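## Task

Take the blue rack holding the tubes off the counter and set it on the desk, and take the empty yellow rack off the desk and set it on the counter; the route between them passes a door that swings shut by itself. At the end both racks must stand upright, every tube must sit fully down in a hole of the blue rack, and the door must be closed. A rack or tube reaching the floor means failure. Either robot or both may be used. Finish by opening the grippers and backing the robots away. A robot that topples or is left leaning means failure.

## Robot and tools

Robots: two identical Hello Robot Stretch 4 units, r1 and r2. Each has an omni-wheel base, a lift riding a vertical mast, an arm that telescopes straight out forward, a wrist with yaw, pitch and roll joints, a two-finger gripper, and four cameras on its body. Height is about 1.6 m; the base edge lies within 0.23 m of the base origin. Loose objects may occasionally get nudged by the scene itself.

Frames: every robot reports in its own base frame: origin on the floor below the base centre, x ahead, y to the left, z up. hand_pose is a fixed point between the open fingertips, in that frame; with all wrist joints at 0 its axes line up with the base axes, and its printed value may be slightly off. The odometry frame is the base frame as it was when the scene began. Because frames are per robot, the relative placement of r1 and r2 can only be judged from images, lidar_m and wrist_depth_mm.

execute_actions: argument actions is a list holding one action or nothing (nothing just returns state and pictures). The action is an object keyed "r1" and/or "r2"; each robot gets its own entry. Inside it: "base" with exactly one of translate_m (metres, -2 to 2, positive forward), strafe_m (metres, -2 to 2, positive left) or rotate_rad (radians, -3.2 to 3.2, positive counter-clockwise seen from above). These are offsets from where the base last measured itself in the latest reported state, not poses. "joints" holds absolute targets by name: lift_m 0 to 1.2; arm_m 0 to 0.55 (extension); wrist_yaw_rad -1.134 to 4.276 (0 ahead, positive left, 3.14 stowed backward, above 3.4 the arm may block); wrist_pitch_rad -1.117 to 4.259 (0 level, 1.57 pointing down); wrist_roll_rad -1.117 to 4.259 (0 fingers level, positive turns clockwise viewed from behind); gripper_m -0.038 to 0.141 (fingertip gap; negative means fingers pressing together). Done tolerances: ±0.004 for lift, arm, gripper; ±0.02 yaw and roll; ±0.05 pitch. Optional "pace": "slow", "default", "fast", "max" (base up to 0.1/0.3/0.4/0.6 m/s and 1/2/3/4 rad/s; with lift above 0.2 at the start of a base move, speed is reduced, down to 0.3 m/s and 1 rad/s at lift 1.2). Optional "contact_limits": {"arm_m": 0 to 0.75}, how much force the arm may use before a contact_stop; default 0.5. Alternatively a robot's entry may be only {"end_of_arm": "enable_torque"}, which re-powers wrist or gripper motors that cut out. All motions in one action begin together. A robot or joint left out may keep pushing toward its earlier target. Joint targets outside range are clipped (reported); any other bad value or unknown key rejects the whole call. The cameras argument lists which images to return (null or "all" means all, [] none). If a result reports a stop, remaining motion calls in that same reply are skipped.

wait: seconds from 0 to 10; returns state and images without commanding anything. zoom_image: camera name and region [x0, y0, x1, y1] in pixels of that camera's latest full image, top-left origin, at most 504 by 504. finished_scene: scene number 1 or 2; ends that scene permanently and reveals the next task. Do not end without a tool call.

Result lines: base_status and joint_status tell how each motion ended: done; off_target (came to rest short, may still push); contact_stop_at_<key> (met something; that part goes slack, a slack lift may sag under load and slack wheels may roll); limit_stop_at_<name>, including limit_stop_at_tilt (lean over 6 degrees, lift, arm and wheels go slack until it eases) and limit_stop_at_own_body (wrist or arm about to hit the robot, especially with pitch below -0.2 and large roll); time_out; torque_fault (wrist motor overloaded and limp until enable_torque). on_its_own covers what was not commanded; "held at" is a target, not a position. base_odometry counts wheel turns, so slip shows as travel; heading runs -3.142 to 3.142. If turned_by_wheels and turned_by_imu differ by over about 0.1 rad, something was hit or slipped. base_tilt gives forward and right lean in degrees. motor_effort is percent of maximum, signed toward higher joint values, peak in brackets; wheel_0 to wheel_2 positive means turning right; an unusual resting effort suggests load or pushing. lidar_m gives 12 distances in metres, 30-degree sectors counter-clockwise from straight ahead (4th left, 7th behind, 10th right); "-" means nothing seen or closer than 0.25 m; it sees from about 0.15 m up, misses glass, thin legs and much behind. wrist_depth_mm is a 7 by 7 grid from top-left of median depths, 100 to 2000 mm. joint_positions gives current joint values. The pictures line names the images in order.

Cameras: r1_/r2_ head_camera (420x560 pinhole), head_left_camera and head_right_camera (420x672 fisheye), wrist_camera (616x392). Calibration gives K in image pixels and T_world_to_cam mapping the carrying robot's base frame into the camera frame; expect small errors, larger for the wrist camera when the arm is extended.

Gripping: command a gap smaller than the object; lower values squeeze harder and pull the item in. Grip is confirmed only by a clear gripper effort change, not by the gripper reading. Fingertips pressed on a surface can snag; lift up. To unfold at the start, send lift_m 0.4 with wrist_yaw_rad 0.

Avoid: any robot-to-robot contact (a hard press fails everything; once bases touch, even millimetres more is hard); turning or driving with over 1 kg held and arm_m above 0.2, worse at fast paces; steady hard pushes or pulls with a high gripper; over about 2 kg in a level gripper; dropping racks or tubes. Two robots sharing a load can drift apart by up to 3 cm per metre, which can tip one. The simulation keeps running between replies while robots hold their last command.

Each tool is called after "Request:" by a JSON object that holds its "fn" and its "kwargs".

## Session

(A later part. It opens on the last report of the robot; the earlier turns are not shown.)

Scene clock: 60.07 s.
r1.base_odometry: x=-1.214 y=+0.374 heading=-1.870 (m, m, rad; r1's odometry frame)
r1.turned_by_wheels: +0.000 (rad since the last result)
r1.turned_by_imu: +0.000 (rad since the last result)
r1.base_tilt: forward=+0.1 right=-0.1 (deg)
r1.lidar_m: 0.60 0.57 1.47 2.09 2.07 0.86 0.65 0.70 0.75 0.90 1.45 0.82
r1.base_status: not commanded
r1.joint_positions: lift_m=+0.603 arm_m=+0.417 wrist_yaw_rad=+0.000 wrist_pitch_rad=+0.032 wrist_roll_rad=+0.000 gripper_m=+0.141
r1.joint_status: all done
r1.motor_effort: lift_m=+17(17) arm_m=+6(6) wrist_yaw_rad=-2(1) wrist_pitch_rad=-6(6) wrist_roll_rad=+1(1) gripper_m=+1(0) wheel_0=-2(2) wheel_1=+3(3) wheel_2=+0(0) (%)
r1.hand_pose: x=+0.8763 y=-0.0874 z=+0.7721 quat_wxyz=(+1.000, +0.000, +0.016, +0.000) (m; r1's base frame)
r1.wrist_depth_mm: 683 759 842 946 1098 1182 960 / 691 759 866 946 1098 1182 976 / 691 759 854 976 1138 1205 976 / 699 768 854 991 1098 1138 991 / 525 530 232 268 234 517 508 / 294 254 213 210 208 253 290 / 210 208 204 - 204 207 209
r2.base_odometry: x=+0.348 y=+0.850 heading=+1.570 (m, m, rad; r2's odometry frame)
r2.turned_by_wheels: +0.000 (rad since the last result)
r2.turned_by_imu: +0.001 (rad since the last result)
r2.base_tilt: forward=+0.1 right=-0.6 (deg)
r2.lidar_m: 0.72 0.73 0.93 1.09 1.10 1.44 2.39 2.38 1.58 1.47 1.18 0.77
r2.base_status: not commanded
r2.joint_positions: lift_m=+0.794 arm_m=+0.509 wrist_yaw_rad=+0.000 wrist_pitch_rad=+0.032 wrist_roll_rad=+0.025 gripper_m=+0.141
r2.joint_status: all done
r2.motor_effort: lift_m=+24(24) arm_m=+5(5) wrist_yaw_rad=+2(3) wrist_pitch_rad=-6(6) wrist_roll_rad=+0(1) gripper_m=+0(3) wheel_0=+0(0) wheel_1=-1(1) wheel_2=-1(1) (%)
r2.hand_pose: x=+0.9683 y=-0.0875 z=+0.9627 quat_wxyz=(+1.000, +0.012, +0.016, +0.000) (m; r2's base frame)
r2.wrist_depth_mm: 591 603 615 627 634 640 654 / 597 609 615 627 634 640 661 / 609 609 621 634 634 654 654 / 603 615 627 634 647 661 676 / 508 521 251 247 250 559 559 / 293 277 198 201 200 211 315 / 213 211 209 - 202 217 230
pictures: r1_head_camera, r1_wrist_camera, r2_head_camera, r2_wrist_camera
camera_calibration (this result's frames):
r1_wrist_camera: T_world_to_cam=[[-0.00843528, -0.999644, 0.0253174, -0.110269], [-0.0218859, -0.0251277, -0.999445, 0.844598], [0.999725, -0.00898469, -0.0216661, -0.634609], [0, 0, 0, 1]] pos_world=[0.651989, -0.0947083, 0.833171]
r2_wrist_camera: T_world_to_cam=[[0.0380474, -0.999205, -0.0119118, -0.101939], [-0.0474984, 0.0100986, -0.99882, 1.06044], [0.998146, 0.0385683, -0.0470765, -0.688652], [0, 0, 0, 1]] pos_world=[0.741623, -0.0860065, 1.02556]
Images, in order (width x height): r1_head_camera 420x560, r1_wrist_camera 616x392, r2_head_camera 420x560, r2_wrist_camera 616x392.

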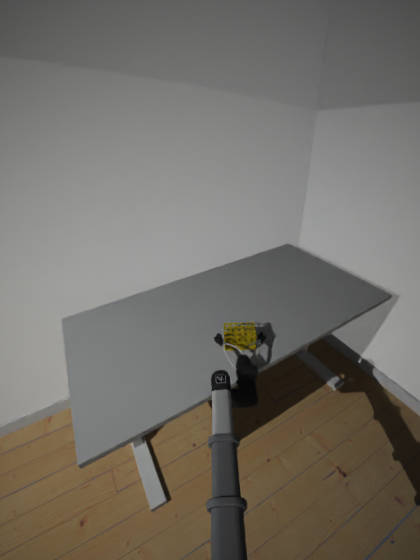

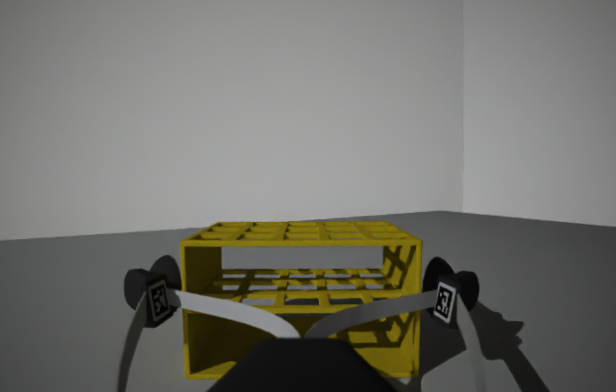

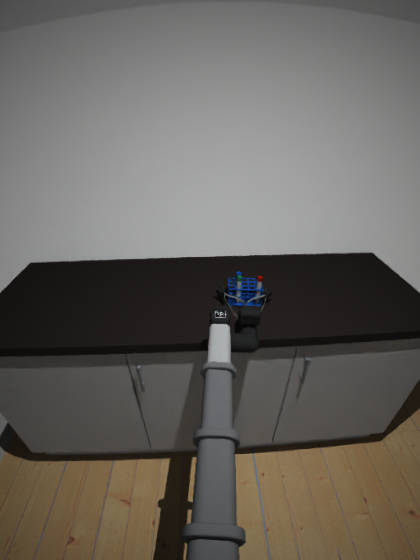

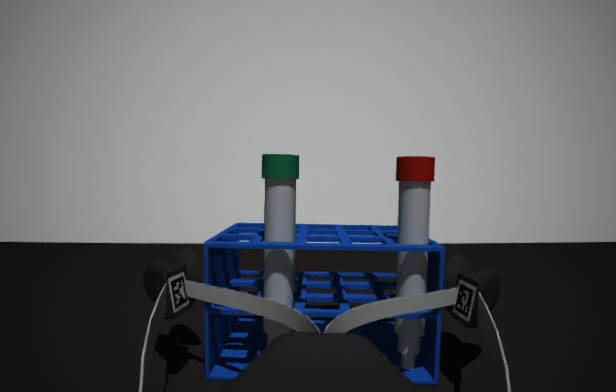

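Request:
{"fn": "execute_actions", "kwargs": {"actions": [{"r1":{"joints":{"gripper_m":0.08},"pace":"slow"},"r2":{"joints":{"gripper_m":0.08},"pace":"slow"}}], "cameras": ["r1_head_camera","r1_wrist_camera","r2_head_camera","r2_wrist_camera"]}}

Request:
{"fn": "zoom_image", "kwargs": {"camera": "r1_head_camera", "region": [190, 300, 290, 390]}}

Request:
{"fn": "zoom_image", "kwargs": {"camera": "r2_head_camera", "region": [195, 255, 295, 345]}}

Scene clock: 67.37 s.
r1.base_odometry: x=-1.214 y=+0.374 heading=-1.870 (m, m, rad; r1's odometry frame)
r1.turned_by_wheels: +0.000 (rad since the last result)
r1.turned_by_imu: +0.001 (rad since the last result)
r1.base_tilt: forward=+0.1 right=+0.0 (deg)
r1.lidar_m: 0.59 0.57 1.46 2.08 2.09 0.86 0.67 0.70 0.75 0.91 1.45 0.82
r1.base_status: not commanded
r1.joint_positions: lift_m=+0.603 arm_m=+0.417 wrist_yaw_rad=+0.000 wrist_pitch_rad=+0.033 wrist_roll_rad=+0.000 gripper_m=+0.080
r1.joint_status: all done
r1.motor_effort: lift_m=+17(17) arm_m=+6(6) wrist_yaw_rad=-1(1) wrist_pitch_rad=-7(7) wrist_roll_rad=+0(0) gripper_m=-20(15) wheel_0=-2(2) wheel_1=+3(4) wheel_2=+0(0) (%)
r1.hand_pose: x=+0.8763 y=-0.0874 z=+0.7720 quat_wxyz=(+1.000, +0.000, +0.016, +0.000) (m; r1's base frame)
r1.wrist_depth_mm: 691 759 842 960 1098 1160 946 / 691 768 842 960 1098 1160 991 / 699 759 854 976 1118 1182 976 / 699 768 866 976 1098 1160 991 / 517 525 232 459 233 517 508 / 293 183 202 230 206 249 290 / 211 207 190 - 190 205 208
r2.base_odometry: x=+0.348 y=+0.850 heading=+1.570 (m, m, rad; r2's odometry frame)
r2.turned_by_wheels: +0.000 (rad since the last result)
r2.turned_by_imu: +0.002 (rad since the last result)
r2.base_tilt: forward=+0.1 right=-0.6 (deg)
r2.lidar_m: 0.70 0.72 0.92 1.10 1.10 1.44 2.38 2.39 1.59 1.46 1.18 0.77
r2.base_status: not commanded
r2.joint_positions: lift_m=+0.794 arm_m=+0.509 wrist_yaw_rad=+0.000 wrist_pitch_rad=+0.033 wrist_roll_rad=+0.025 gripper_m=+0.080
r2.joint_status: all done
r2.motor_effort: lift_m=+24(24) arm_m=+6(5) wrist_yaw_rad=+3(3) wrist_pitch_rad=-8(8) wrist_roll_rad=-1(1) gripper_m=-25(25) wheel_0=+0(0) wheel_1=-1(1) wheel_2=-1(1) (%)
r2.hand_pose: x=+0.9683 y=-0.0875 z=+0.9626 quat_wxyz=(+1.000, +0.012, +0.016, +0.000) (m; r2's base frame)
r2.wrist_depth_mm: 591 603 615 627 634 640 661 / 591 603 615 621 627 647 661 / 609 609 627 634 634 654 668 / 609 615 621 640 640 661 683 / 500 521 238 206 205 554 559 / 291 255 196 216 189 181 312 / 212 211 209 - 192 216 215
pictures: r1_head_camera, r1_wrist_camera, r2_head_camera, r2_wrist_camera
camera_calibration (this result's frames):
r1_wrist_camera: T_world_to_cam=[[-0.00842307, -0.999644, 0.0253217, -0.110279], [-0.0223636, -0.025128, -0.999434, 0.844871], [0.999714, -0.00898459, -0.0221439, -0.634238], [0, 0, 0, 1]] pos_world=[0.652022, -0.0947083, 0.833141]
r2_wrist_camera: T_world_to_cam=[[0.0380412, -0.999205, -0.011932, -0.101915], [-0.048037, 0.0100983, -0.998795, 1.06078], [0.998121, 0.0385685, -0.0476146, -0.688128], [0, 0, 0, 1]] pos_world=[0.741668, -0.0860064, 1.02552]
Images, in order (width x height): r1_head_camera 420x560, r1_wrist_camera 616x392, r2_head_camera 420x560, r2_wrist_camera 616x392.

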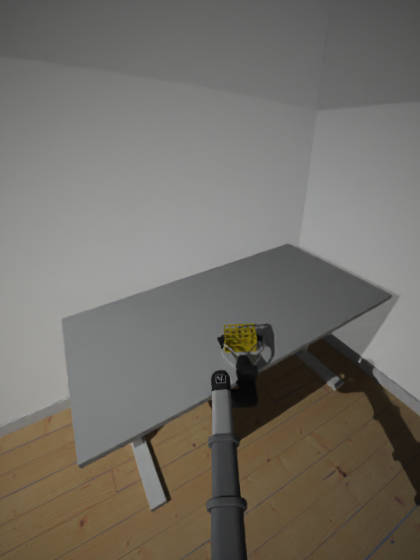

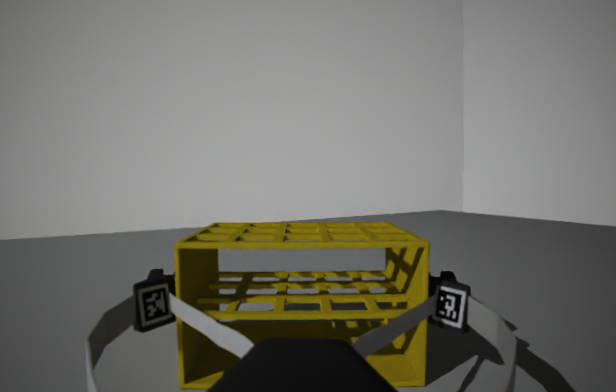

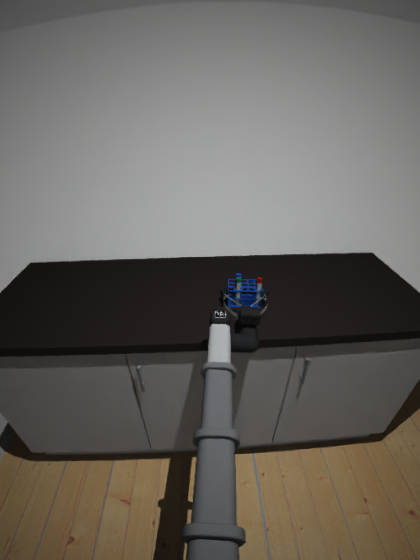

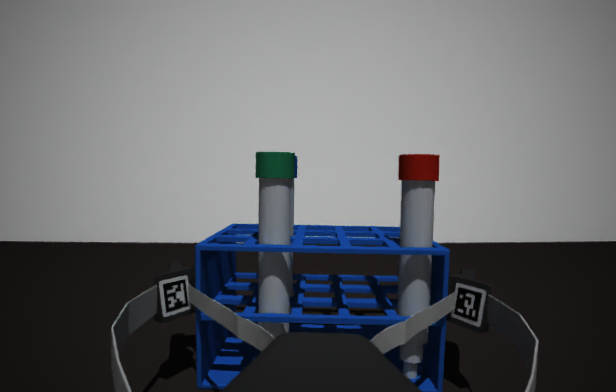

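Region (190, 300, 290, 390) of r1_head_camera's 420x560 image, scaled by 5.040, with more detail than that image has; it fills the top 454 rows of this view, and the rest is white.

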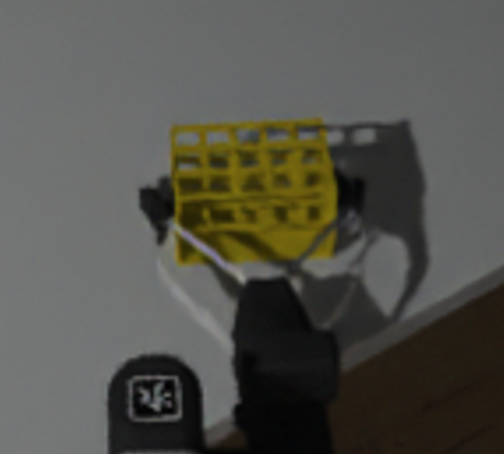

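Region (195, 255, 295, 345) of r2_head_camera's 420x560 image, scaled by 5.040, with more detail than that image has; it fills the top 454 rows of this view, and the rest is white.

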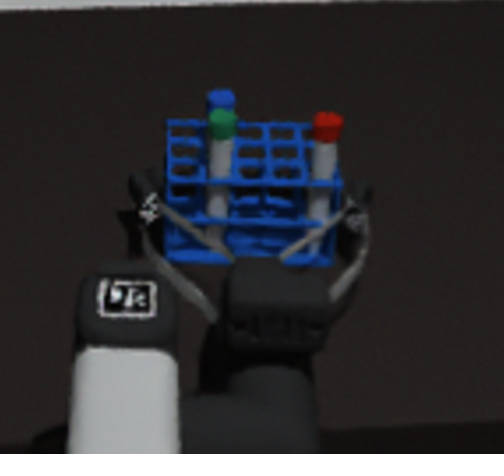

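Request:
{"fn": "execute_actions", "kwargs": {"actions": [{"r1":{"joints":{"lift_m":0.64},"pace":"slow"},"r2":{"joints":{"lift_m":0.825},"pace":"slow"}}], "cameras": ["r1_wrist_camera","r2_wrist_camera"]}}

Scene clock: 70.67 s.
r1.base_odometry: x=-1.214 y=+0.374 heading=-1.870 (m, m, rad; r1's odometry frame)
r1.turned_by_wheels: +0.000 (rad since the last result)
r1.turned_by_imu: +0.000 (rad since the last result)
r1.base_tilt: forward=+0.0 right=+0.0 (deg)
r1.lidar_m: 0.59 0.56 1.47 2.08 2.08 0.86 0.67 0.69 0.76 0.92 1.46 0.81
r1.base_status: not commanded
r1.joint_positions: lift_m=+0.640 arm_m=+0.417 wrist_yaw_rad=+0.000 wrist_pitch_rad=+0.033 wrist_roll_rad=+0.000 gripper_m=+0.080
r1.joint_status: all done
r1.motor_effort: lift_m=+23(27) arm_m=+6(6) wrist_yaw_rad=-1(2) wrist_pitch_rad=-8(8) wrist_roll_rad=+0(0) gripper_m=-20(20) wheel_0=-2(2) wheel_1=+3(3) wheel_2=+0(0) (%)
r1.hand_pose: x=+0.8763 y=-0.0874 z=+0.8085 quat_wxyz=(+1.000, +0.000, +0.016, +0.000) (m; r1's base frame)
r1.wrist_depth_mm: 683 750 842 960 1078 1160 976 / 699 759 854 960 1098 1205 976 / 699 768 854 976 1118 1229 976 / 699 778 866 976 1118 1182 991 / 683 699 231 259 235 691 683 / 394 183 202 231 206 332 387 / 279 276 190 - 202 273 286
r2.base_odometry: x=+0.348 y=+0.850 heading=+1.570 (m, m, rad; r2's odometry frame)
r2.turned_by_wheels: +0.000 (rad since the last result)
r2.turned_by_imu: +0.001 (rad since the last result)
r2.base_tilt: forward=+0.1 right=-0.5 (deg)
r2.lidar_m: 0.68 0.72 0.96 1.07 1.12 1.46 2.36 2.38 1.59 1.47 1.12 0.76
r2.base_status: not commanded
r2.joint_positions: lift_m=+0.825 arm_m=+0.509 wrist_yaw_rad=+0.000 wrist_pitch_rad=+0.033 wrist_roll_rad=+0.025 gripper_m=+0.080
r2.joint_status: all done
r2.motor_effort: lift_m=+24(27) arm_m=+5(5) wrist_yaw_rad=+2(2) wrist_pitch_rad=-9(10) wrist_roll_rad=+0(0) gripper_m=-25(24) wheel_0=+0(0) wheel_1=-1(1) wheel_2=-1(1) (%)
r2.hand_pose: x=+0.9683 y=-0.0875 z=+0.9933 quat_wxyz=(+1.000, +0.012, +0.017, +0.000) (m; r2's base frame)
r2.wrist_depth_mm: 597 603 609 615 634 647 654 / 597 609 615 627 640 647 654 / 603 615 627 627 640 647 668 / 609 609 621 647 647 661 676 / 609 615 239 206 205 661 676 / 375 325 197 216 190 181 399 / 270 268 222 - 191 276 274
pictures: r1_wrist_camera, r2_wrist_camera
camera_calibration (this result's frames):
r1_wrist_camera: T_world_to_cam=[[-0.00841456, -0.999644, 0.0253244, -0.111212], [-0.0226946, -0.0251279, -0.999427, 0.881592], [0.999707, -0.00898447, -0.022475, -0.633155], [0, 0, 0, 1]] pos_world=[0.652041, -0.0947083, 0.869673]
r2_wrist_camera: T_world_to_cam=[[0.0380331, -0.999205, -0.0119582, -0.101514], [-0.0487179, 0.0100985, -0.998762, 1.09214], [0.998088, 0.0385686, -0.0482951, -0.68595], [0, 0, 0, 1]] pos_world=[0.741706, -0.0860065, 1.05644]
Images, in order (width x height): r1_wrist_camera 616x392, r2_wrist_camera 616x392.

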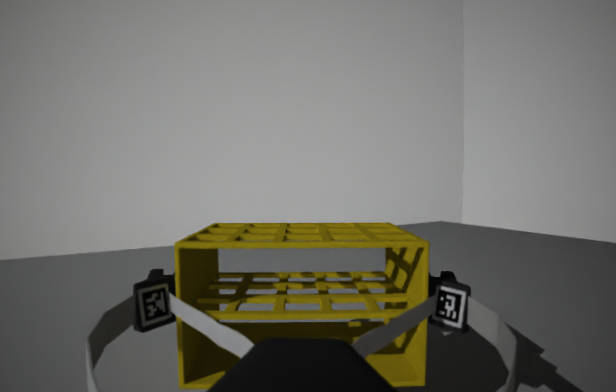

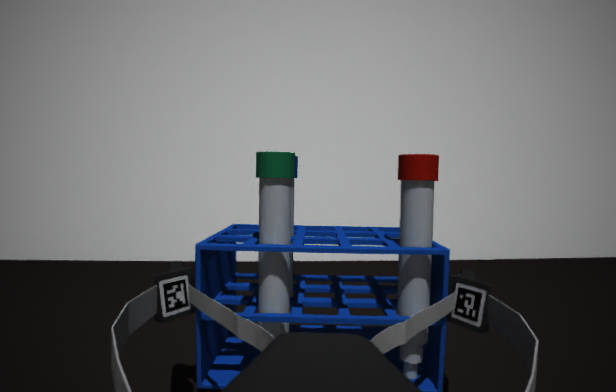

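Request:
{"fn": "execute_actions", "kwargs": {"actions": [{"r1":{"base":{"rotate_rad":0.353},"joints":{"lift_m":0.68,"arm_m":0.0},"pace":"slow"},"r2":{"base":{"translate_m":-0.4},"joints":{"arm_m":0.0}}}], "cameras": ["r1_wrist_camera","r2_wrist_camera"]}}

Request:
{"fn": "execute_actions", "kwargs": {"actions": [{"r1":{"base":{"strafe_m":-0.35}},"r2":{"base":{"translate_m":-1.4}}}], "cameras": ["r1_head_left_camera","r1_head_right_camera","r2_head_right_camera","r2_wrist_camera"]}}

Scene clock: 90.03 s.
r1.base_odometry: x=-1.214 y=+0.374 heading=-1.518 (m, m, rad; r1's odometry frame)
r1.turned_by_wheels: +0.352 (rad since the last result)
r1.turned_by_imu: +0.360 (rad since the last result)
r1.base_tilt: forward=+0.1 right=+0.0 (deg)
r1.lidar_m: 0.42 0.58 1.75 2.30 1.03 0.68 0.69 0.71 0.90 1.46 1.00 0.65
r1.base_status: done
r1.joint_positions: lift_m=+0.680 arm_m=+0.001 wrist_yaw_rad=+0.000 wrist_pitch_rad=+0.033 wrist_roll_rad=+0.000 gripper_m=+0.080
r1.joint_status: all done
r1.motor_effort: lift_m=+23(23) arm_m=-5(6) wrist_yaw_rad=-1(1) wrist_pitch_rad=-8(9) wrist_roll_rad=+1(0) gripper_m=-20(20) wheel_0=-3(3) wheel_1=-3(5) wheel_2=-2(8) (%)
r1.hand_pose: x=+0.4602 y=-0.0874 z=+0.8484 quat_wxyz=(+1.000, +0.000, +0.017, +0.000) (m; r1's base frame)
r1.wrist_depth_mm: 1060 1098 1118 1160 1229 1255 1281 / 1078 1078 1138 1160 1205 1255 1308 / 1060 1078 1138 1160 1229 1281 1336 / 1078 1098 1138 1182 1229 1281 1308 / 1078 1118 230 258 234 891 866 / 564 183 202 231 206 427 500 / 362 357 189 - 202 404 1366
r2.base_odometry: x=+0.348 y=+0.450 heading=+1.570 (m, m, rad; r2's odometry frame)
r2.turned_by_wheels: +0.000 (rad since the last result)
r2.turned_by_imu: +0.003 (rad since the last result)
r2.base_tilt: forward=+0.1 right=-0.6 (deg)
r2.lidar_m: 0.40 1.14 1.13 1.06 1.08 1.40 1.98 2.00 1.64 1.49 1.55 1.19
r2.base_status: done
r2.joint_positions: lift_m=+0.825 arm_m=+0.001 wrist_yaw_rad=+0.000 wrist_pitch_rad=+0.034 wrist_roll_rad=+0.025 gripper_m=+0.080
r2.joint_status: all done
r2.motor_effort: lift_m=+24(24) arm_m=-5(6) wrist_yaw_rad=+3(1) wrist_pitch_rad=-10(10) wrist_roll_rad=+0(0) gripper_m=-24(24) wheel_0=+1(5) wheel_1=+1(4) wheel_2=-1(9) (%)
r2.hand_pose: x=+0.4604 y=-0.0875 z=+0.9933 quat_wxyz=(+1.000, +0.012, +0.017, +0.000) (m; r2's base frame)
r2.wrist_depth_mm: 1464 1464 1464 1537 1499 1499 1537 / 1430 1464 1499 1499 1499 1576 1618 / 1464 1464 1499 1537 1618 1618 1661 / 1464 1464 1499 1537 1576 1618 1618 / 891 917 239 206 205 1008 1008 / 891 904 196 216 189 181 991 / 891 946 223 - 192 991 1025
pictures: r1_wrist_camera, r2_wrist_camera
camera_calibration (this result's frames):
r1_wrist_camera: T_world_to_cam=[[-0.00841702, -0.999644, 0.025325, -0.115726], [-0.0228459, -0.0251271, -0.999423, 0.912147], [0.999704, -0.00899074, -0.0226262, -0.216176], [0, 0, 0, 1]] pos_world=[0.235977, -0.0947087, 0.909661]
r2_wrist_camera: T_world_to_cam=[[0.0379834, -0.999207, -0.0119712, -0.0821761], [-0.0490457, 0.0101013, -0.998745, 1.06746], [0.998074, 0.0385228, -0.0486231, -0.178711], [0, 0, 0, 1]] pos_world=[0.233842, -0.0860093, 1.05645]
Images, in order (width x height): r1_wrist_camera 616x392, r2_wrist_camera 616x392.

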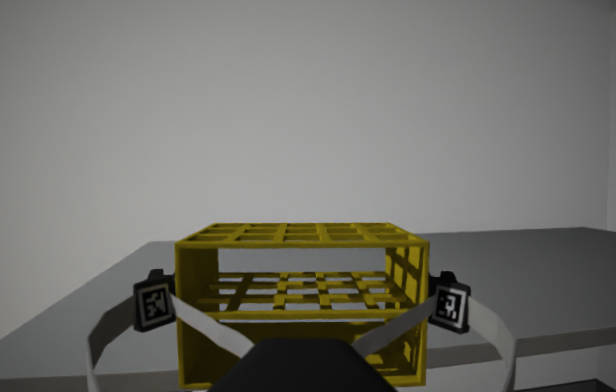

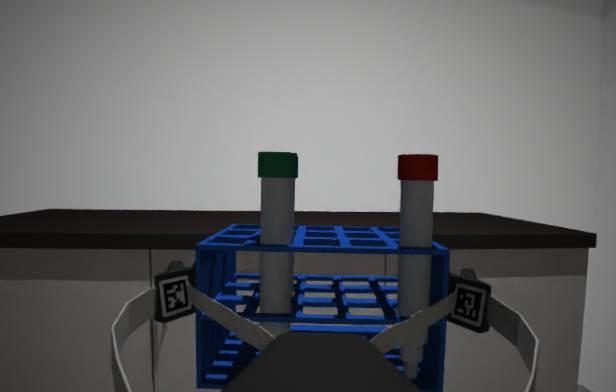

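Scene clock: 96.20 s.
r1.base_odometry: x=-1.563 y=+0.356 heading=-1.518 (m, m, rad; r1's odometry frame)
r1.turned_by_wheels: +0.000 (rad since the last result)
r1.turned_by_imu: +0.000 (rad since the last result)
r1.base_tilt: forward=+0.1 right=-0.1 (deg)
r1.lidar_m: 0.41 0.64 0.79 2.62 0.97 0.72 0.65 0.64 0.74 1.12 1.09 0.69
r1.base_status: done
r1.joint_positions: lift_m=+0.680 arm_m=+0.001 wrist_yaw_rad=+0.000 wrist_pitch_rad=+0.033 wrist_roll_rad=+0.000 gripper_m=+0.080
r1.joint_status: not commanded
r1.motor_effort: lift_m=+21(23) arm_m=-5(5) wrist_yaw_rad=+0(1) wrist_pitch_rad=-9(9) wrist_roll_rad=+0(0) gripper_m=-20(19) wheel_0=+0(10) wheel_1=-1(10) wheel_2=+0(3) (%)
r1.hand_pose: x=+0.4602 y=-0.0874 z=+0.8485 quat_wxyz=(+1.000, +0.000, +0.017, +0.000) (m; r1's base frame)
r1.wrist_depth_mm: 1098 1138 1160 1182 1229 1281 1138 / 1098 1118 1182 1205 1281 1308 1182 / 1098 1138 1182 1229 1255 1308 1160 / 1118 1160 1182 1205 1281 1308 1160 / 904 917 231 259 235 891 878 / 508 183 202 231 206 445 504 / 389 397 190 - 202 1366 1060
r2.base_odometry: x=+0.347 y=-0.950 heading=+1.570 (m, m, rad; r2's odometry frame)
r2.turned_by_wheels: +0.000 (rad since the last result)
r2.turned_by_imu: +0.002 (rad since the last result)
r2.base_tilt: forward=+0.1 right=-0.6 (deg)
r2.lidar_m: 0.41 1.49 1.00 0.91 0.93 0.63 0.55 0.55 0.78 1.62 1.64 2.15
r2.base_status: done
r2.joint_positions: lift_m=+0.825 arm_m=+0.001 wrist_yaw_rad=+0.000 wrist_pitch_rad=+0.034 wrist_roll_rad=+0.025 gripper_m=+0.080
r2.joint_status: not commanded
r2.motor_effort: lift_m=+23(24) arm_m=-5(5) wrist_yaw_rad=+2(2) wrist_pitch_rad=-10(10) wrist_roll_rad=-1(1) gripper_m=-25(25) wheel_0=-1(5) wheel_1=+0(4) wheel_2=-1(10) (%)
r2.hand_pose: x=+0.4604 y=-0.0874 z=+0.9933 quat_wxyz=(+1.000, +0.012, +0.017, +0.000) (m; r2's base frame)
r2.wrist_depth_mm: 1618 - - - - - - / 1618 - - - - - - / 1618 - - - - - - / 1661 - - - - - - / 1661 - 240 206 205 - - / 1708 - 196 216 189 181 1983 / 1661 - 223 - 191 - 1921
pictures: r1_head_left_camera, r1_head_right_camera, r2_head_right_camera, r2_wrist_camera
camera_calibration (this result's frames):
r2_wrist_camera: T_world_to_cam=[[0.0381722, -0.999199, -0.0119713, -0.0822076], [-0.0490476, 0.0100921, -0.998745, 1.06752], [0.998067, 0.0387115, -0.0486231, -0.178698], [0, 0, 0, 1]] pos_world=[0.23385, -0.0859976, 1.05651]
Images, in order (width x height): r1_head_left_camera 420x672, r1_head_right_camera 420x672, r2_head_right_camera 420x672, r2_wrist_camera 616x392.

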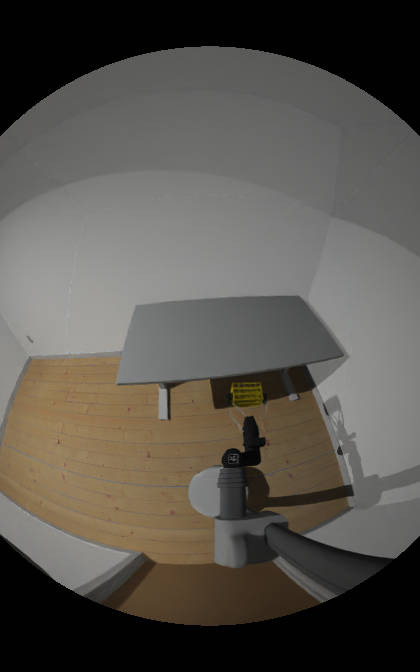

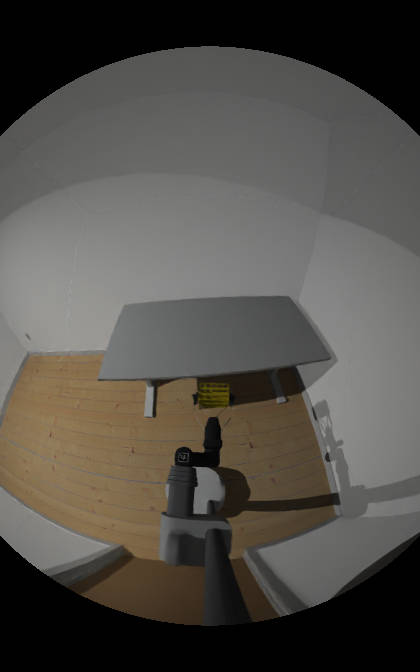

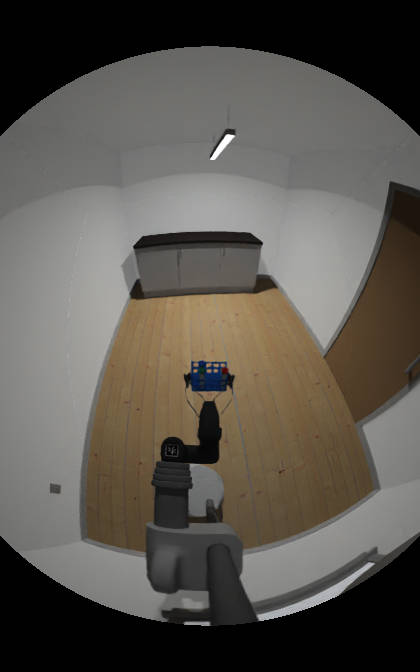

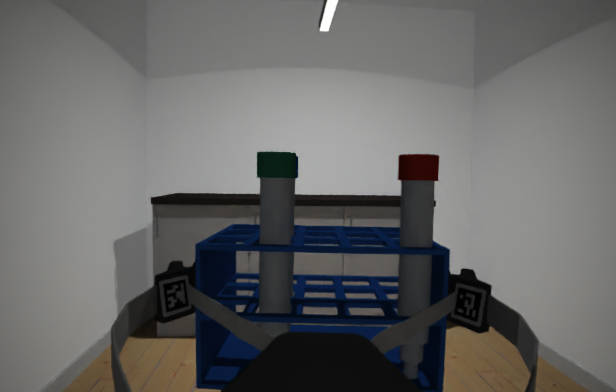

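Request:
{"fn": "execute_actions", "kwargs": {"actions": [{"r1":{"base":{"rotate_rad":0.115},"pace":"slow"},"r2":{"base":{"rotate_rad":-1.49},"pace":"slow"}}], "cameras": []}}

Request:
{"fn": "execute_actions", "kwargs": {"actions": [{"r1":{"base":{"translate_m":-0.4}},"r2":{"base":{"translate_m":0.35}}}], "cameras": ["r1_head_left_camera","r1_head_right_camera","r2_head_left_camera","r2_head_camera"]}}

Scene clock: 106.77 s.
r1.base_odometry: x=-1.563 y=+0.356 heading=-1.404 (m, m, rad; r1's odometry frame)
r1.turned_by_wheels: +0.114 (rad since the last result)
r1.turned_by_imu: +0.117 (rad since the last result)
r1.base_tilt: forward=+0.1 right=-0.1 (deg)
r1.lidar_m: 0.43 0.65 2.04 2.37 0.85 0.68 0.65 0.63 0.83 1.10 0.96 0.67
r1.base_status: done
r1.joint_positions: lift_m=+0.680 arm_m=+0.001 wrist_yaw_rad=+0.000 wrist_pitch_rad=+0.033 wrist_roll_rad=+0.000 gripper_m=+0.080
r1.joint_status: not commanded
r1.motor_effort: lift_m=+21(22) arm_m=-5(5) wrist_yaw_rad=-1(1) wrist_pitch_rad=-9(9) wrist_roll_rad=+0(1) gripper_m=-20(21) wheel_0=-2(4) wheel_1=-3(5) wheel_2=-4(6) (%)
r1.hand_pose: x=+0.4602 y=-0.0874 z=+0.8485 quat_wxyz=(+1.000, +0.000, +0.017, +0.000) (m; r1's base frame)
r1.wrist_depth_mm: 1160 1160 1182 1182 1182 1182 1229 / 1182 1182 1182 1160 1182 1205 1205 / 1182 1182 1205 1182 1229 1205 1205 / 1182 1205 1229 1182 1229 1229 1229 / 1042 917 231 258 235 891 878 / 508 183 202 231 206 430 504 / 397 397 189 - 202 415 1255
r2.base_odometry: x=+0.347 y=-0.950 heading=+0.080 (m, m, rad; r2's odometry frame)
r2.turned_by_wheels: -1.490 (rad since the last result)
r2.turned_by_imu: -1.462 (rad since the last result)
r2.base_tilt: forward=+0.0 right=-0.6 (deg)
r2.lidar_m: 0.41 1.72 2.32 2.48 1.35 0.98 0.93 0.87 0.62 0.55 0.59 0.78
r2.base_status: done
r2.joint_positions: lift_m=+0.825 arm_m=+0.001 wrist_yaw_rad=+0.000 wrist_pitch_rad=+0.034 wrist_roll_rad=+0.025 gripper_m=+0.080
r2.joint_status: not commanded
r2.motor_effort: lift_m=+23(23) arm_m=-5(5) wrist_yaw_rad=+2(2) wrist_pitch_rad=-10(10) wrist_roll_rad=+0(0) gripper_m=-22(25) wheel_0=+0(3) wheel_1=+2(4) wheel_2=+0(6) (%)
r2.hand_pose: x=+0.4604 y=-0.0874 z=+0.9933 quat_wxyz=(+1.000, +0.012, +0.017, +0.000) (m; r2's base frame)
r2.wrist_depth_mm: 1430 1464 1397 1430 1397 1138 768 / 1430 1397 1464 1430 1430 1138 768 / 1430 1464 1397 1430 1430 1118 778 / 1464 1430 1430 1464 1430 1118 768 / 1430 1499 240 205 205 1042 768 / 1464 1464 197 216 190 181 750 / 1499 1464 222 - 191 1098 715
pictures: none
No camera images: the call's "cameras" was empty. Leave "cameras" out to get every camera's image.

Scene clock: 109.60 s.
r1.base_odometry: x=-1.629 y=+0.750 heading=-1.404 (m, m, rad; r1's odometry frame)
r1.turned_by_wheels: +0.000 (rad since the last result)
r1.turned_by_imu: +0.000 (rad since the last result)
r1.base_tilt: forward=+0.1 right=+0.0 (deg)
r1.lidar_m: 0.43 1.05 2.57 0.70 0.37 0.26 0.25 0.27 0.34 0.68 1.14 1.08
r1.base_status: done
r1.joint_positions: lift_m=+0.680 arm_m=+0.001 wrist_yaw_rad=+0.000 wrist_pitch_rad=+0.033 wrist_roll_rad=+0.000 gripper_m=+0.080
r1.joint_status: not commanded
r1.motor_effort: lift_m=+22(22) arm_m=-5(5) wrist_yaw_rad=-1(0) wrist_pitch_rad=-9(9) wrist_roll_rad=+0(1) gripper_m=-20(21) wheel_0=-1(6) wheel_1=-3(8) wheel_2=+1(10) (%)
r1.hand_pose: x=+0.4602 y=-0.0874 z=+0.8485 quat_wxyz=(+1.000, +0.000, +0.017, +0.000) (m; r1's base frame)
r1.wrist_depth_mm: 1537 1537 1576 1576 1576 1618 1366 / 1537 1576 1576 1576 1576 1576 1366 / 1576 1576 1618 1576 1576 1618 1397 / 1576 1576 1618 1576 1618 1661 1430 / 1618 904 231 259 234 1042 1025 / 1576 183 203 231 206 1182 1366 / 1618 1661 190 - 201 1618 1366
r2.base_odometry: x=+0.696 y=-0.922 heading=+0.080 (m, m, rad; r2's odometry frame)
r2.turned_by_wheels: +0.000 (rad since the last result)
r2.turned_by_imu: +0.001 (rad since the last result)
r2.base_tilt: forward=+0.1 right=-0.6 (deg)
r2.lidar_m: 0.39 1.32 1.86 2.49 1.85 1.35 1.26 0.87 0.60 0.53 0.58 0.86
r2.base_status: done
r2.joint_positions: lift_m=+0.825 arm_m=+0.001 wrist_yaw_rad=+0.000 wrist_pitch_rad=+0.034 wrist_roll_rad=+0.025 gripper_m=+0.080
r2.joint_status: not commanded
r2.motor_effort: lift_m=+23(23) arm_m=-5(5) wrist_yaw_rad=+2(2) wrist_pitch_rad=-11(10) wrist_roll_rad=-1(0) gripper_m=-21(22) wheel_0=+0(5) wheel_1=+0(5) wheel_2=+1(8) (%)
r2.hand_pose: x=+0.4604 y=-0.0874 z=+0.9933 quat_wxyz=(+1.000, +0.012, +0.017, +0.000) (m; r2's base frame)
r2.wrist_depth_mm: 1078 1060 1078 1042 1042 1025 759 / 1078 1078 1060 1078 1060 1078 778 / 1118 1098 1060 1098 1060 1060 759 / 1118 1078 1098 1078 1078 1078 778 / 1098 1118 240 206 204 1060 759 / 1118 1098 196 216 189 180 750 / 1138 1118 223 - 191 1078 715
pictures: r1_head_left_camera, r1_head_right_camera, r2_head_camera, r2_head_left_camera
Images, in order (width x height): r1_head_left_camera 420x672, r1_head_right_camera 420x672, r2_head_camera 420x560, r2_head_left_camera 420x672.

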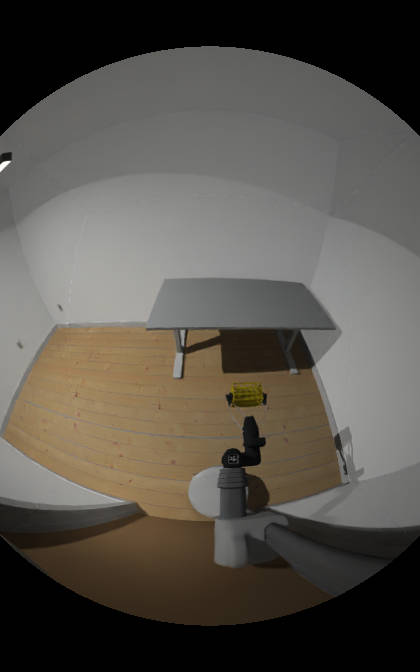

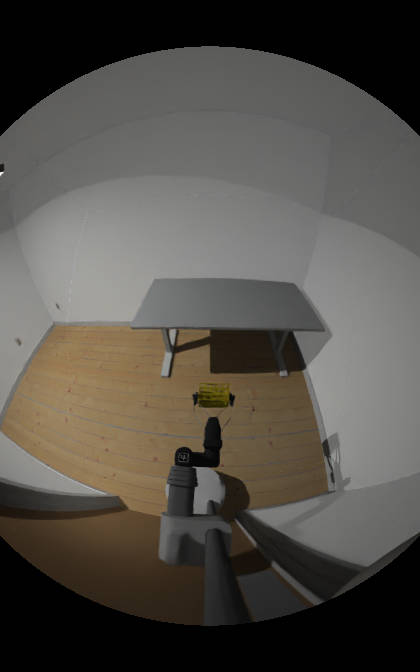

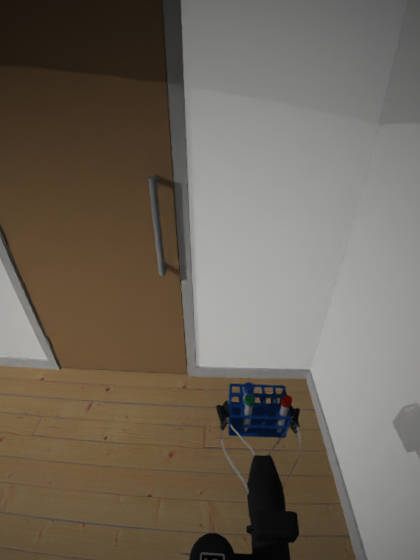

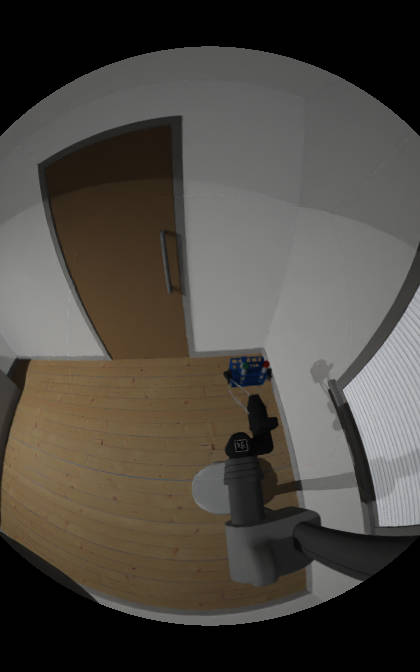

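Request:
{"fn": "execute_actions", "kwargs": {"actions": [{"r1":{"base":{"translate_m":-0.5},"pace":"slow"},"r2":{"base":{"strafe_m":-0.18},"joints":{"gripper_m":0.068},"pace":"slow"}}], "cameras": ["r1_head_left_camera","r2_head_left_camera","r2_wrist_camera"]}}

Scene clock: 118.33 s.
r1.base_odometry: x=-1.712 y=+1.243 heading=-1.404 (m, m, rad; r1's odometry frame)
r1.turned_by_wheels: +0.000 (rad since the last result)
r1.turned_by_imu: +0.000 (rad since the last result)
r1.base_tilt: forward=+0.1 right=+0.0 (deg)
r1.lidar_m: 0.44 1.59 0.51 0.25 0.25 - 0.25 0.34 0.97 0.83 0.36 0.44
r1.base_status: done
r1.joint_positions: lift_m=+0.680 arm_m=+0.001 wrist_yaw_rad=+0.000 wrist_pitch_rad=+0.033 wrist_roll_rad=+0.000 gripper_m=+0.080
r1.joint_status: not commanded
r1.motor_effort: lift_m=+21(22) arm_m=-5(5) wrist_yaw_rad=-1(4) wrist_pitch_rad=-9(10) wrist_roll_rad=+1(1) gripper_m=-21(20) wheel_0=-5(7) wheel_1=-4(12) wheel_2=+4(13) (%)
r1.hand_pose: x=+0.4601 y=-0.0874 z=+0.8485 quat_wxyz=(+1.000, +0.000, +0.017, +0.000) (m; r1's base frame)
r1.wrist_depth_mm: - - - - - 1983 1366 / - - - - - 1983 1366 / - - - - - 1983 1397 / - - - - - 1863 1430 / - - 231 259 235 1708 1397 / - 183 202 231 206 1618 1397 / 1808 1708 190 - 202 1661 1397
r2.base_odometry: x=+0.710 y=-1.102 heading=+0.080 (m, m, rad; r2's odometry frame)
r2.turned_by_wheels: +0.000 (rad since the last result)
r2.turned_by_imu: +0.003 (rad since the last result)
r2.base_tilt: forward=+0.0 right=-0.7 (deg)
r2.lidar_m: 0.41 0.94 1.00 2.69 1.89 1.33 1.28 0.57 0.39 0.34 0.41 0.56
r2.base_status: done
r2.joint_positions: lift_m=+0.825 arm_m=+0.001 wrist_yaw_rad=+0.000 wrist_pitch_rad=+0.034 wrist_roll_rad=+0.025 gripper_m=+0.069
r2.joint_status: all done
r2.motor_effort: lift_m=+23(23) arm_m=-5(5) wrist_yaw_rad=+2(2) wrist_pitch_rad=-11(10) wrist_roll_rad=-1(0) gripper_m=-28(26) wheel_0=+1(5) wheel_1=-2(5) wheel_2=+0(0) (%)
r2.hand_pose: x=+0.4604 y=-0.0874 z=+0.9933 quat_wxyz=(+1.000, +0.012, +0.017, +0.000) (m; r2's base frame)
r2.wrist_depth_mm: - - 1060 1078 1078 741 504 / - - 1078 1060 1078 732 508 / - - 1098 1078 1078 741 512 / - - 1078 1098 1078 741 508 / - 1366 213 202 186 683 504 / - 183 190 204 195 178 496 / 1863 1863 198 - 187 676 473
pictures: r1_head_left_camera, r2_head_left_camera, r2_wrist_camera
camera_calibration (this result's frames):
r2_wrist_camera: T_world_to_cam=[[0.0381961, -0.999199, -0.0119666, -0.0822163], [-0.049048, 0.0100863, -0.998745, 1.06752], [0.998066, 0.0387351, -0.0486234, -0.178696], [0, 0, 0, 1]] pos_world=[0.233851, -0.0859959, 1.05651]
Images, in order (width x height): r1_head_left_camera 420x672, r2_head_left_camera 420x672, r2_wrist_camera 616x392.

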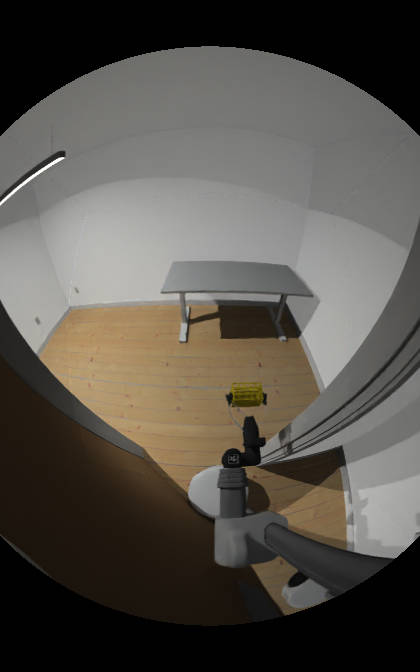

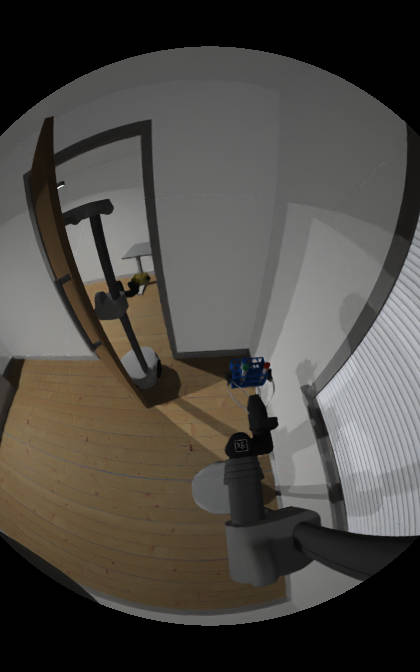

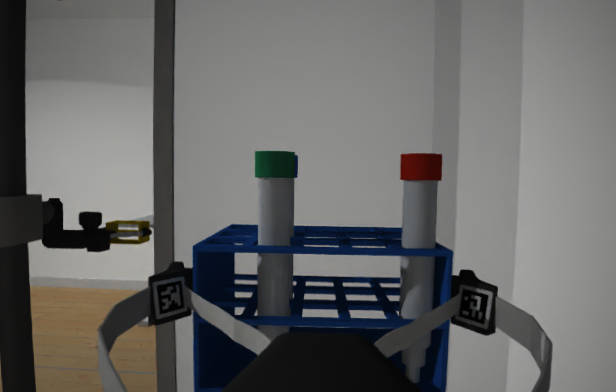

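Request:
{"fn": "execute_actions", "kwargs": {"actions": [{"r1":{"base":{"translate_m":-0.3},"pace":"slow"}}], "cameras": ["r2_head_left_camera"]}}

Request:
{"fn": "execute_actions", "kwargs": {"actions": [{"r1":{"base":{"strafe_m":0.3},"pace":"slow"}}], "cameras": ["r1_head_left_camera","r2_head_left_camera"]}}

Scene clock: 137.03 s.
r1.base_odometry: x=-1.762 y=+1.539 heading=-1.405 (m, m, rad; r1's odometry frame)
r1.turned_by_wheels: +0.000 (rad since the last result)
r1.turned_by_imu: +0.000 (rad since the last result)
r1.base_tilt: forward=+0.0 right=-0.1 (deg)
r1.lidar_m: 0.41 1.88 0.32 0.25 - 0.25 2.14 0.87 0.80 1.13 0.72 0.58
r1.base_status: done
r1.joint_positions: lift_m=+0.680 arm_m=+0.001 wrist_yaw_rad=+0.000 wrist_pitch_rad=+0.033 wrist_roll_rad=+0.000 gripper_m=+0.080
r1.joint_status: not commanded
r1.motor_effort: lift_m=+21(21) arm_m=-5(5) wrist_yaw_rad=-2(0) wrist_pitch_rad=-9(10) wrist_roll_rad=+0(0) gripper_m=-20(20) wheel_0=-4(8) wheel_1=-3(7) wheel_2=+4(11) (%)
r1.hand_pose: x=+0.4601 y=-0.0874 z=+0.8485 quat_wxyz=(+1.000, +0.000, +0.017, +0.000) (m; r1's base frame)
r1.wrist_depth_mm: - - - - - 1921 294 / - - - - - - 294 / - - - - - - 297 / - - - - - 1863 301 / - - 231 257 235 - 298 / - 183 203 232 206 325 300 / 1756 1708 190 - 202 1618 297
r2.base_odometry: x=+0.710 y=-1.102 heading=+0.080 (m, m, rad; r2's odometry frame)
r2.turned_by_wheels: +0.000 (rad since the last result)
r2.turned_by_imu: +0.002 (rad since the last result)
r2.base_tilt: forward=+0.1 right=-0.5 (deg)
r2.lidar_m: 0.39 0.84 0.88 2.66 1.84 1.36 1.27 0.55 0.40 0.36 0.39 0.55
r2.base_status: not commanded
r2.joint_positions: lift_m=+0.825 arm_m=+0.001 wrist_yaw_rad=+0.000 wrist_pitch_rad=+0.034 wrist_roll_rad=+0.025 gripper_m=+0.069
r2.joint_status: not commanded
r2.motor_effort: lift_m=+23(23) arm_m=-5(5) wrist_yaw_rad=+2(2) wrist_pitch_rad=-10(11) wrist_roll_rad=-1(1) gripper_m=-29(26) wheel_0=+1(1) wheel_1=-2(2) wheel_2=+0(0) (%)
r2.hand_pose: x=+0.4604 y=-0.0874 z=+0.9933 quat_wxyz=(+1.000, +0.012, +0.017, +0.000) (m; r2's base frame)
r2.wrist_depth_mm: - - 1078 1060 1060 741 508 / - - 1060 1078 1060 750 508 / - - 1098 1098 1078 741 508 / - - 1098 1118 1060 741 504 / - - 213 202 185 683 500 / - 183 189 204 195 177 500 / - 1863 197 - 188 683 473
pictures: r2_head_left_camera
Images, in order (width x height): r2_head_left_camera 420x672.

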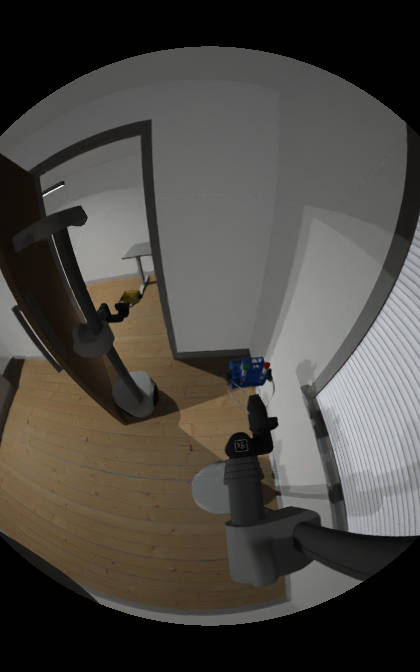

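Scene clock: 141.17 s.
r1.base_odometry: x=-1.466 y=+1.588 heading=-1.404 (m, m, rad; r1's odometry frame)
r1.turned_by_wheels: +0.000 (rad since the last result)
r1.turned_by_imu: +0.001 (rad since the last result)
r1.base_tilt: forward=+0.0 right=+0.0 (deg)
r1.lidar_m: 0.42 0.33 0.25 - 0.25 0.26 2.11 1.16 1.08 1.43 0.78 0.85
r1.base_status: done
r1.joint_positions: lift_m=+0.680 arm_m=+0.001 wrist_yaw_rad=+0.000 wrist_pitch_rad=+0.033 wrist_roll_rad=+0.000 gripper_m=+0.080
r1.joint_status: not commanded
r1.motor_effort: lift_m=+21(21) arm_m=-5(5) wrist_yaw_rad=+0(3) wrist_pitch_rad=-8(9) wrist_roll_rad=+0(0) gripper_m=-21(21) wheel_0=-4(8) wheel_1=+6(9) wheel_2=+0(5) (%)
r1.hand_pose: x=+0.4601 y=-0.0874 z=+0.8485 quat_wxyz=(+1.000, +0.000, +0.017, +0.000) (m; r1's base frame)
r1.wrist_depth_mm: - - - - - - 1808 / - - - - - - 1756 / - - - - - - 1808 / - - - - - - 1756 / - - 232 258 234 - 1808 / - 182 202 231 206 - 1756 / 1756 1756 190 - 202 1756 1708
r2.base_odometry: x=+0.710 y=-1.102 heading=+0.080 (m, m, rad; r2's odometry frame)
r2.turned_by_wheels: +0.000 (rad since the last result)
r2.turned_by_imu: +0.001 (rad since the last result)
r2.base_tilt: forward=+0.1 right=-0.6 (deg)
r2.lidar_m: 0.42 1.13 1.06 2.68 1.83 1.36 1.28 0.57 0.37 0.37 0.40 0.54
r2.base_status: not commanded
r2.joint_positions: lift_m=+0.825 arm_m=+0.001 wrist_yaw_rad=+0.000 wrist_pitch_rad=+0.034 wrist_roll_rad=+0.025 gripper_m=+0.069
r2.joint_status: not commanded
r2.motor_effort: lift_m=+23(23) arm_m=-5(5) wrist_yaw_rad=+2(2) wrist_pitch_rad=-11(10) wrist_roll_rad=+0(0) gripper_m=-31(26) wheel_0=+1(1) wheel_1=-1(2) wheel_2=+0(0) (%)
r2.hand_pose: x=+0.4604 y=-0.0874 z=+0.9933 quat_wxyz=(+1.000, +0.012, +0.017, +0.000) (m; r2's base frame)
r2.wrist_depth_mm: - - 1060 1060 1025 741 512 / - - 1098 1060 1060 750 508 / - - 1098 1060 1078 741 508 / - - 1098 1078 1060 732 508 / - - 212 202 185 691 504 / - 183 189 203 195 177 496 / - 1921 196 - 188 668 469
pictures: r1_head_left_camera, r2_head_left_camera
Images, in order (width x height): r1_head_left_camera 420x672, r2_head_left_camera 420x672.

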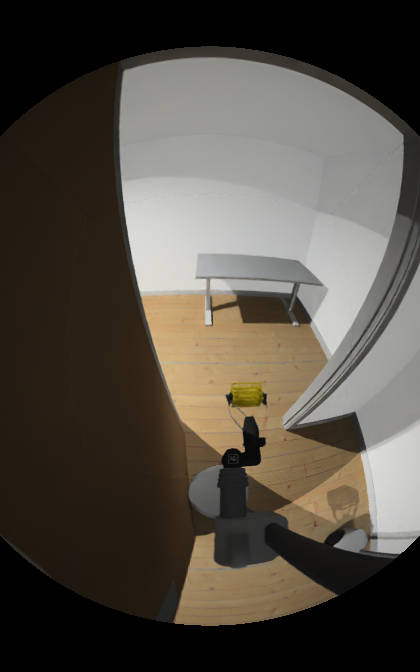

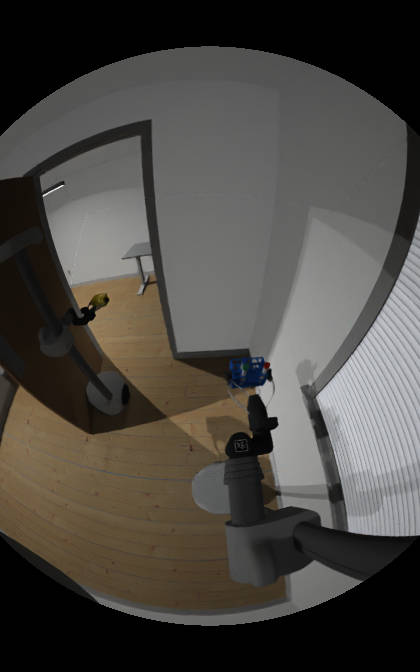

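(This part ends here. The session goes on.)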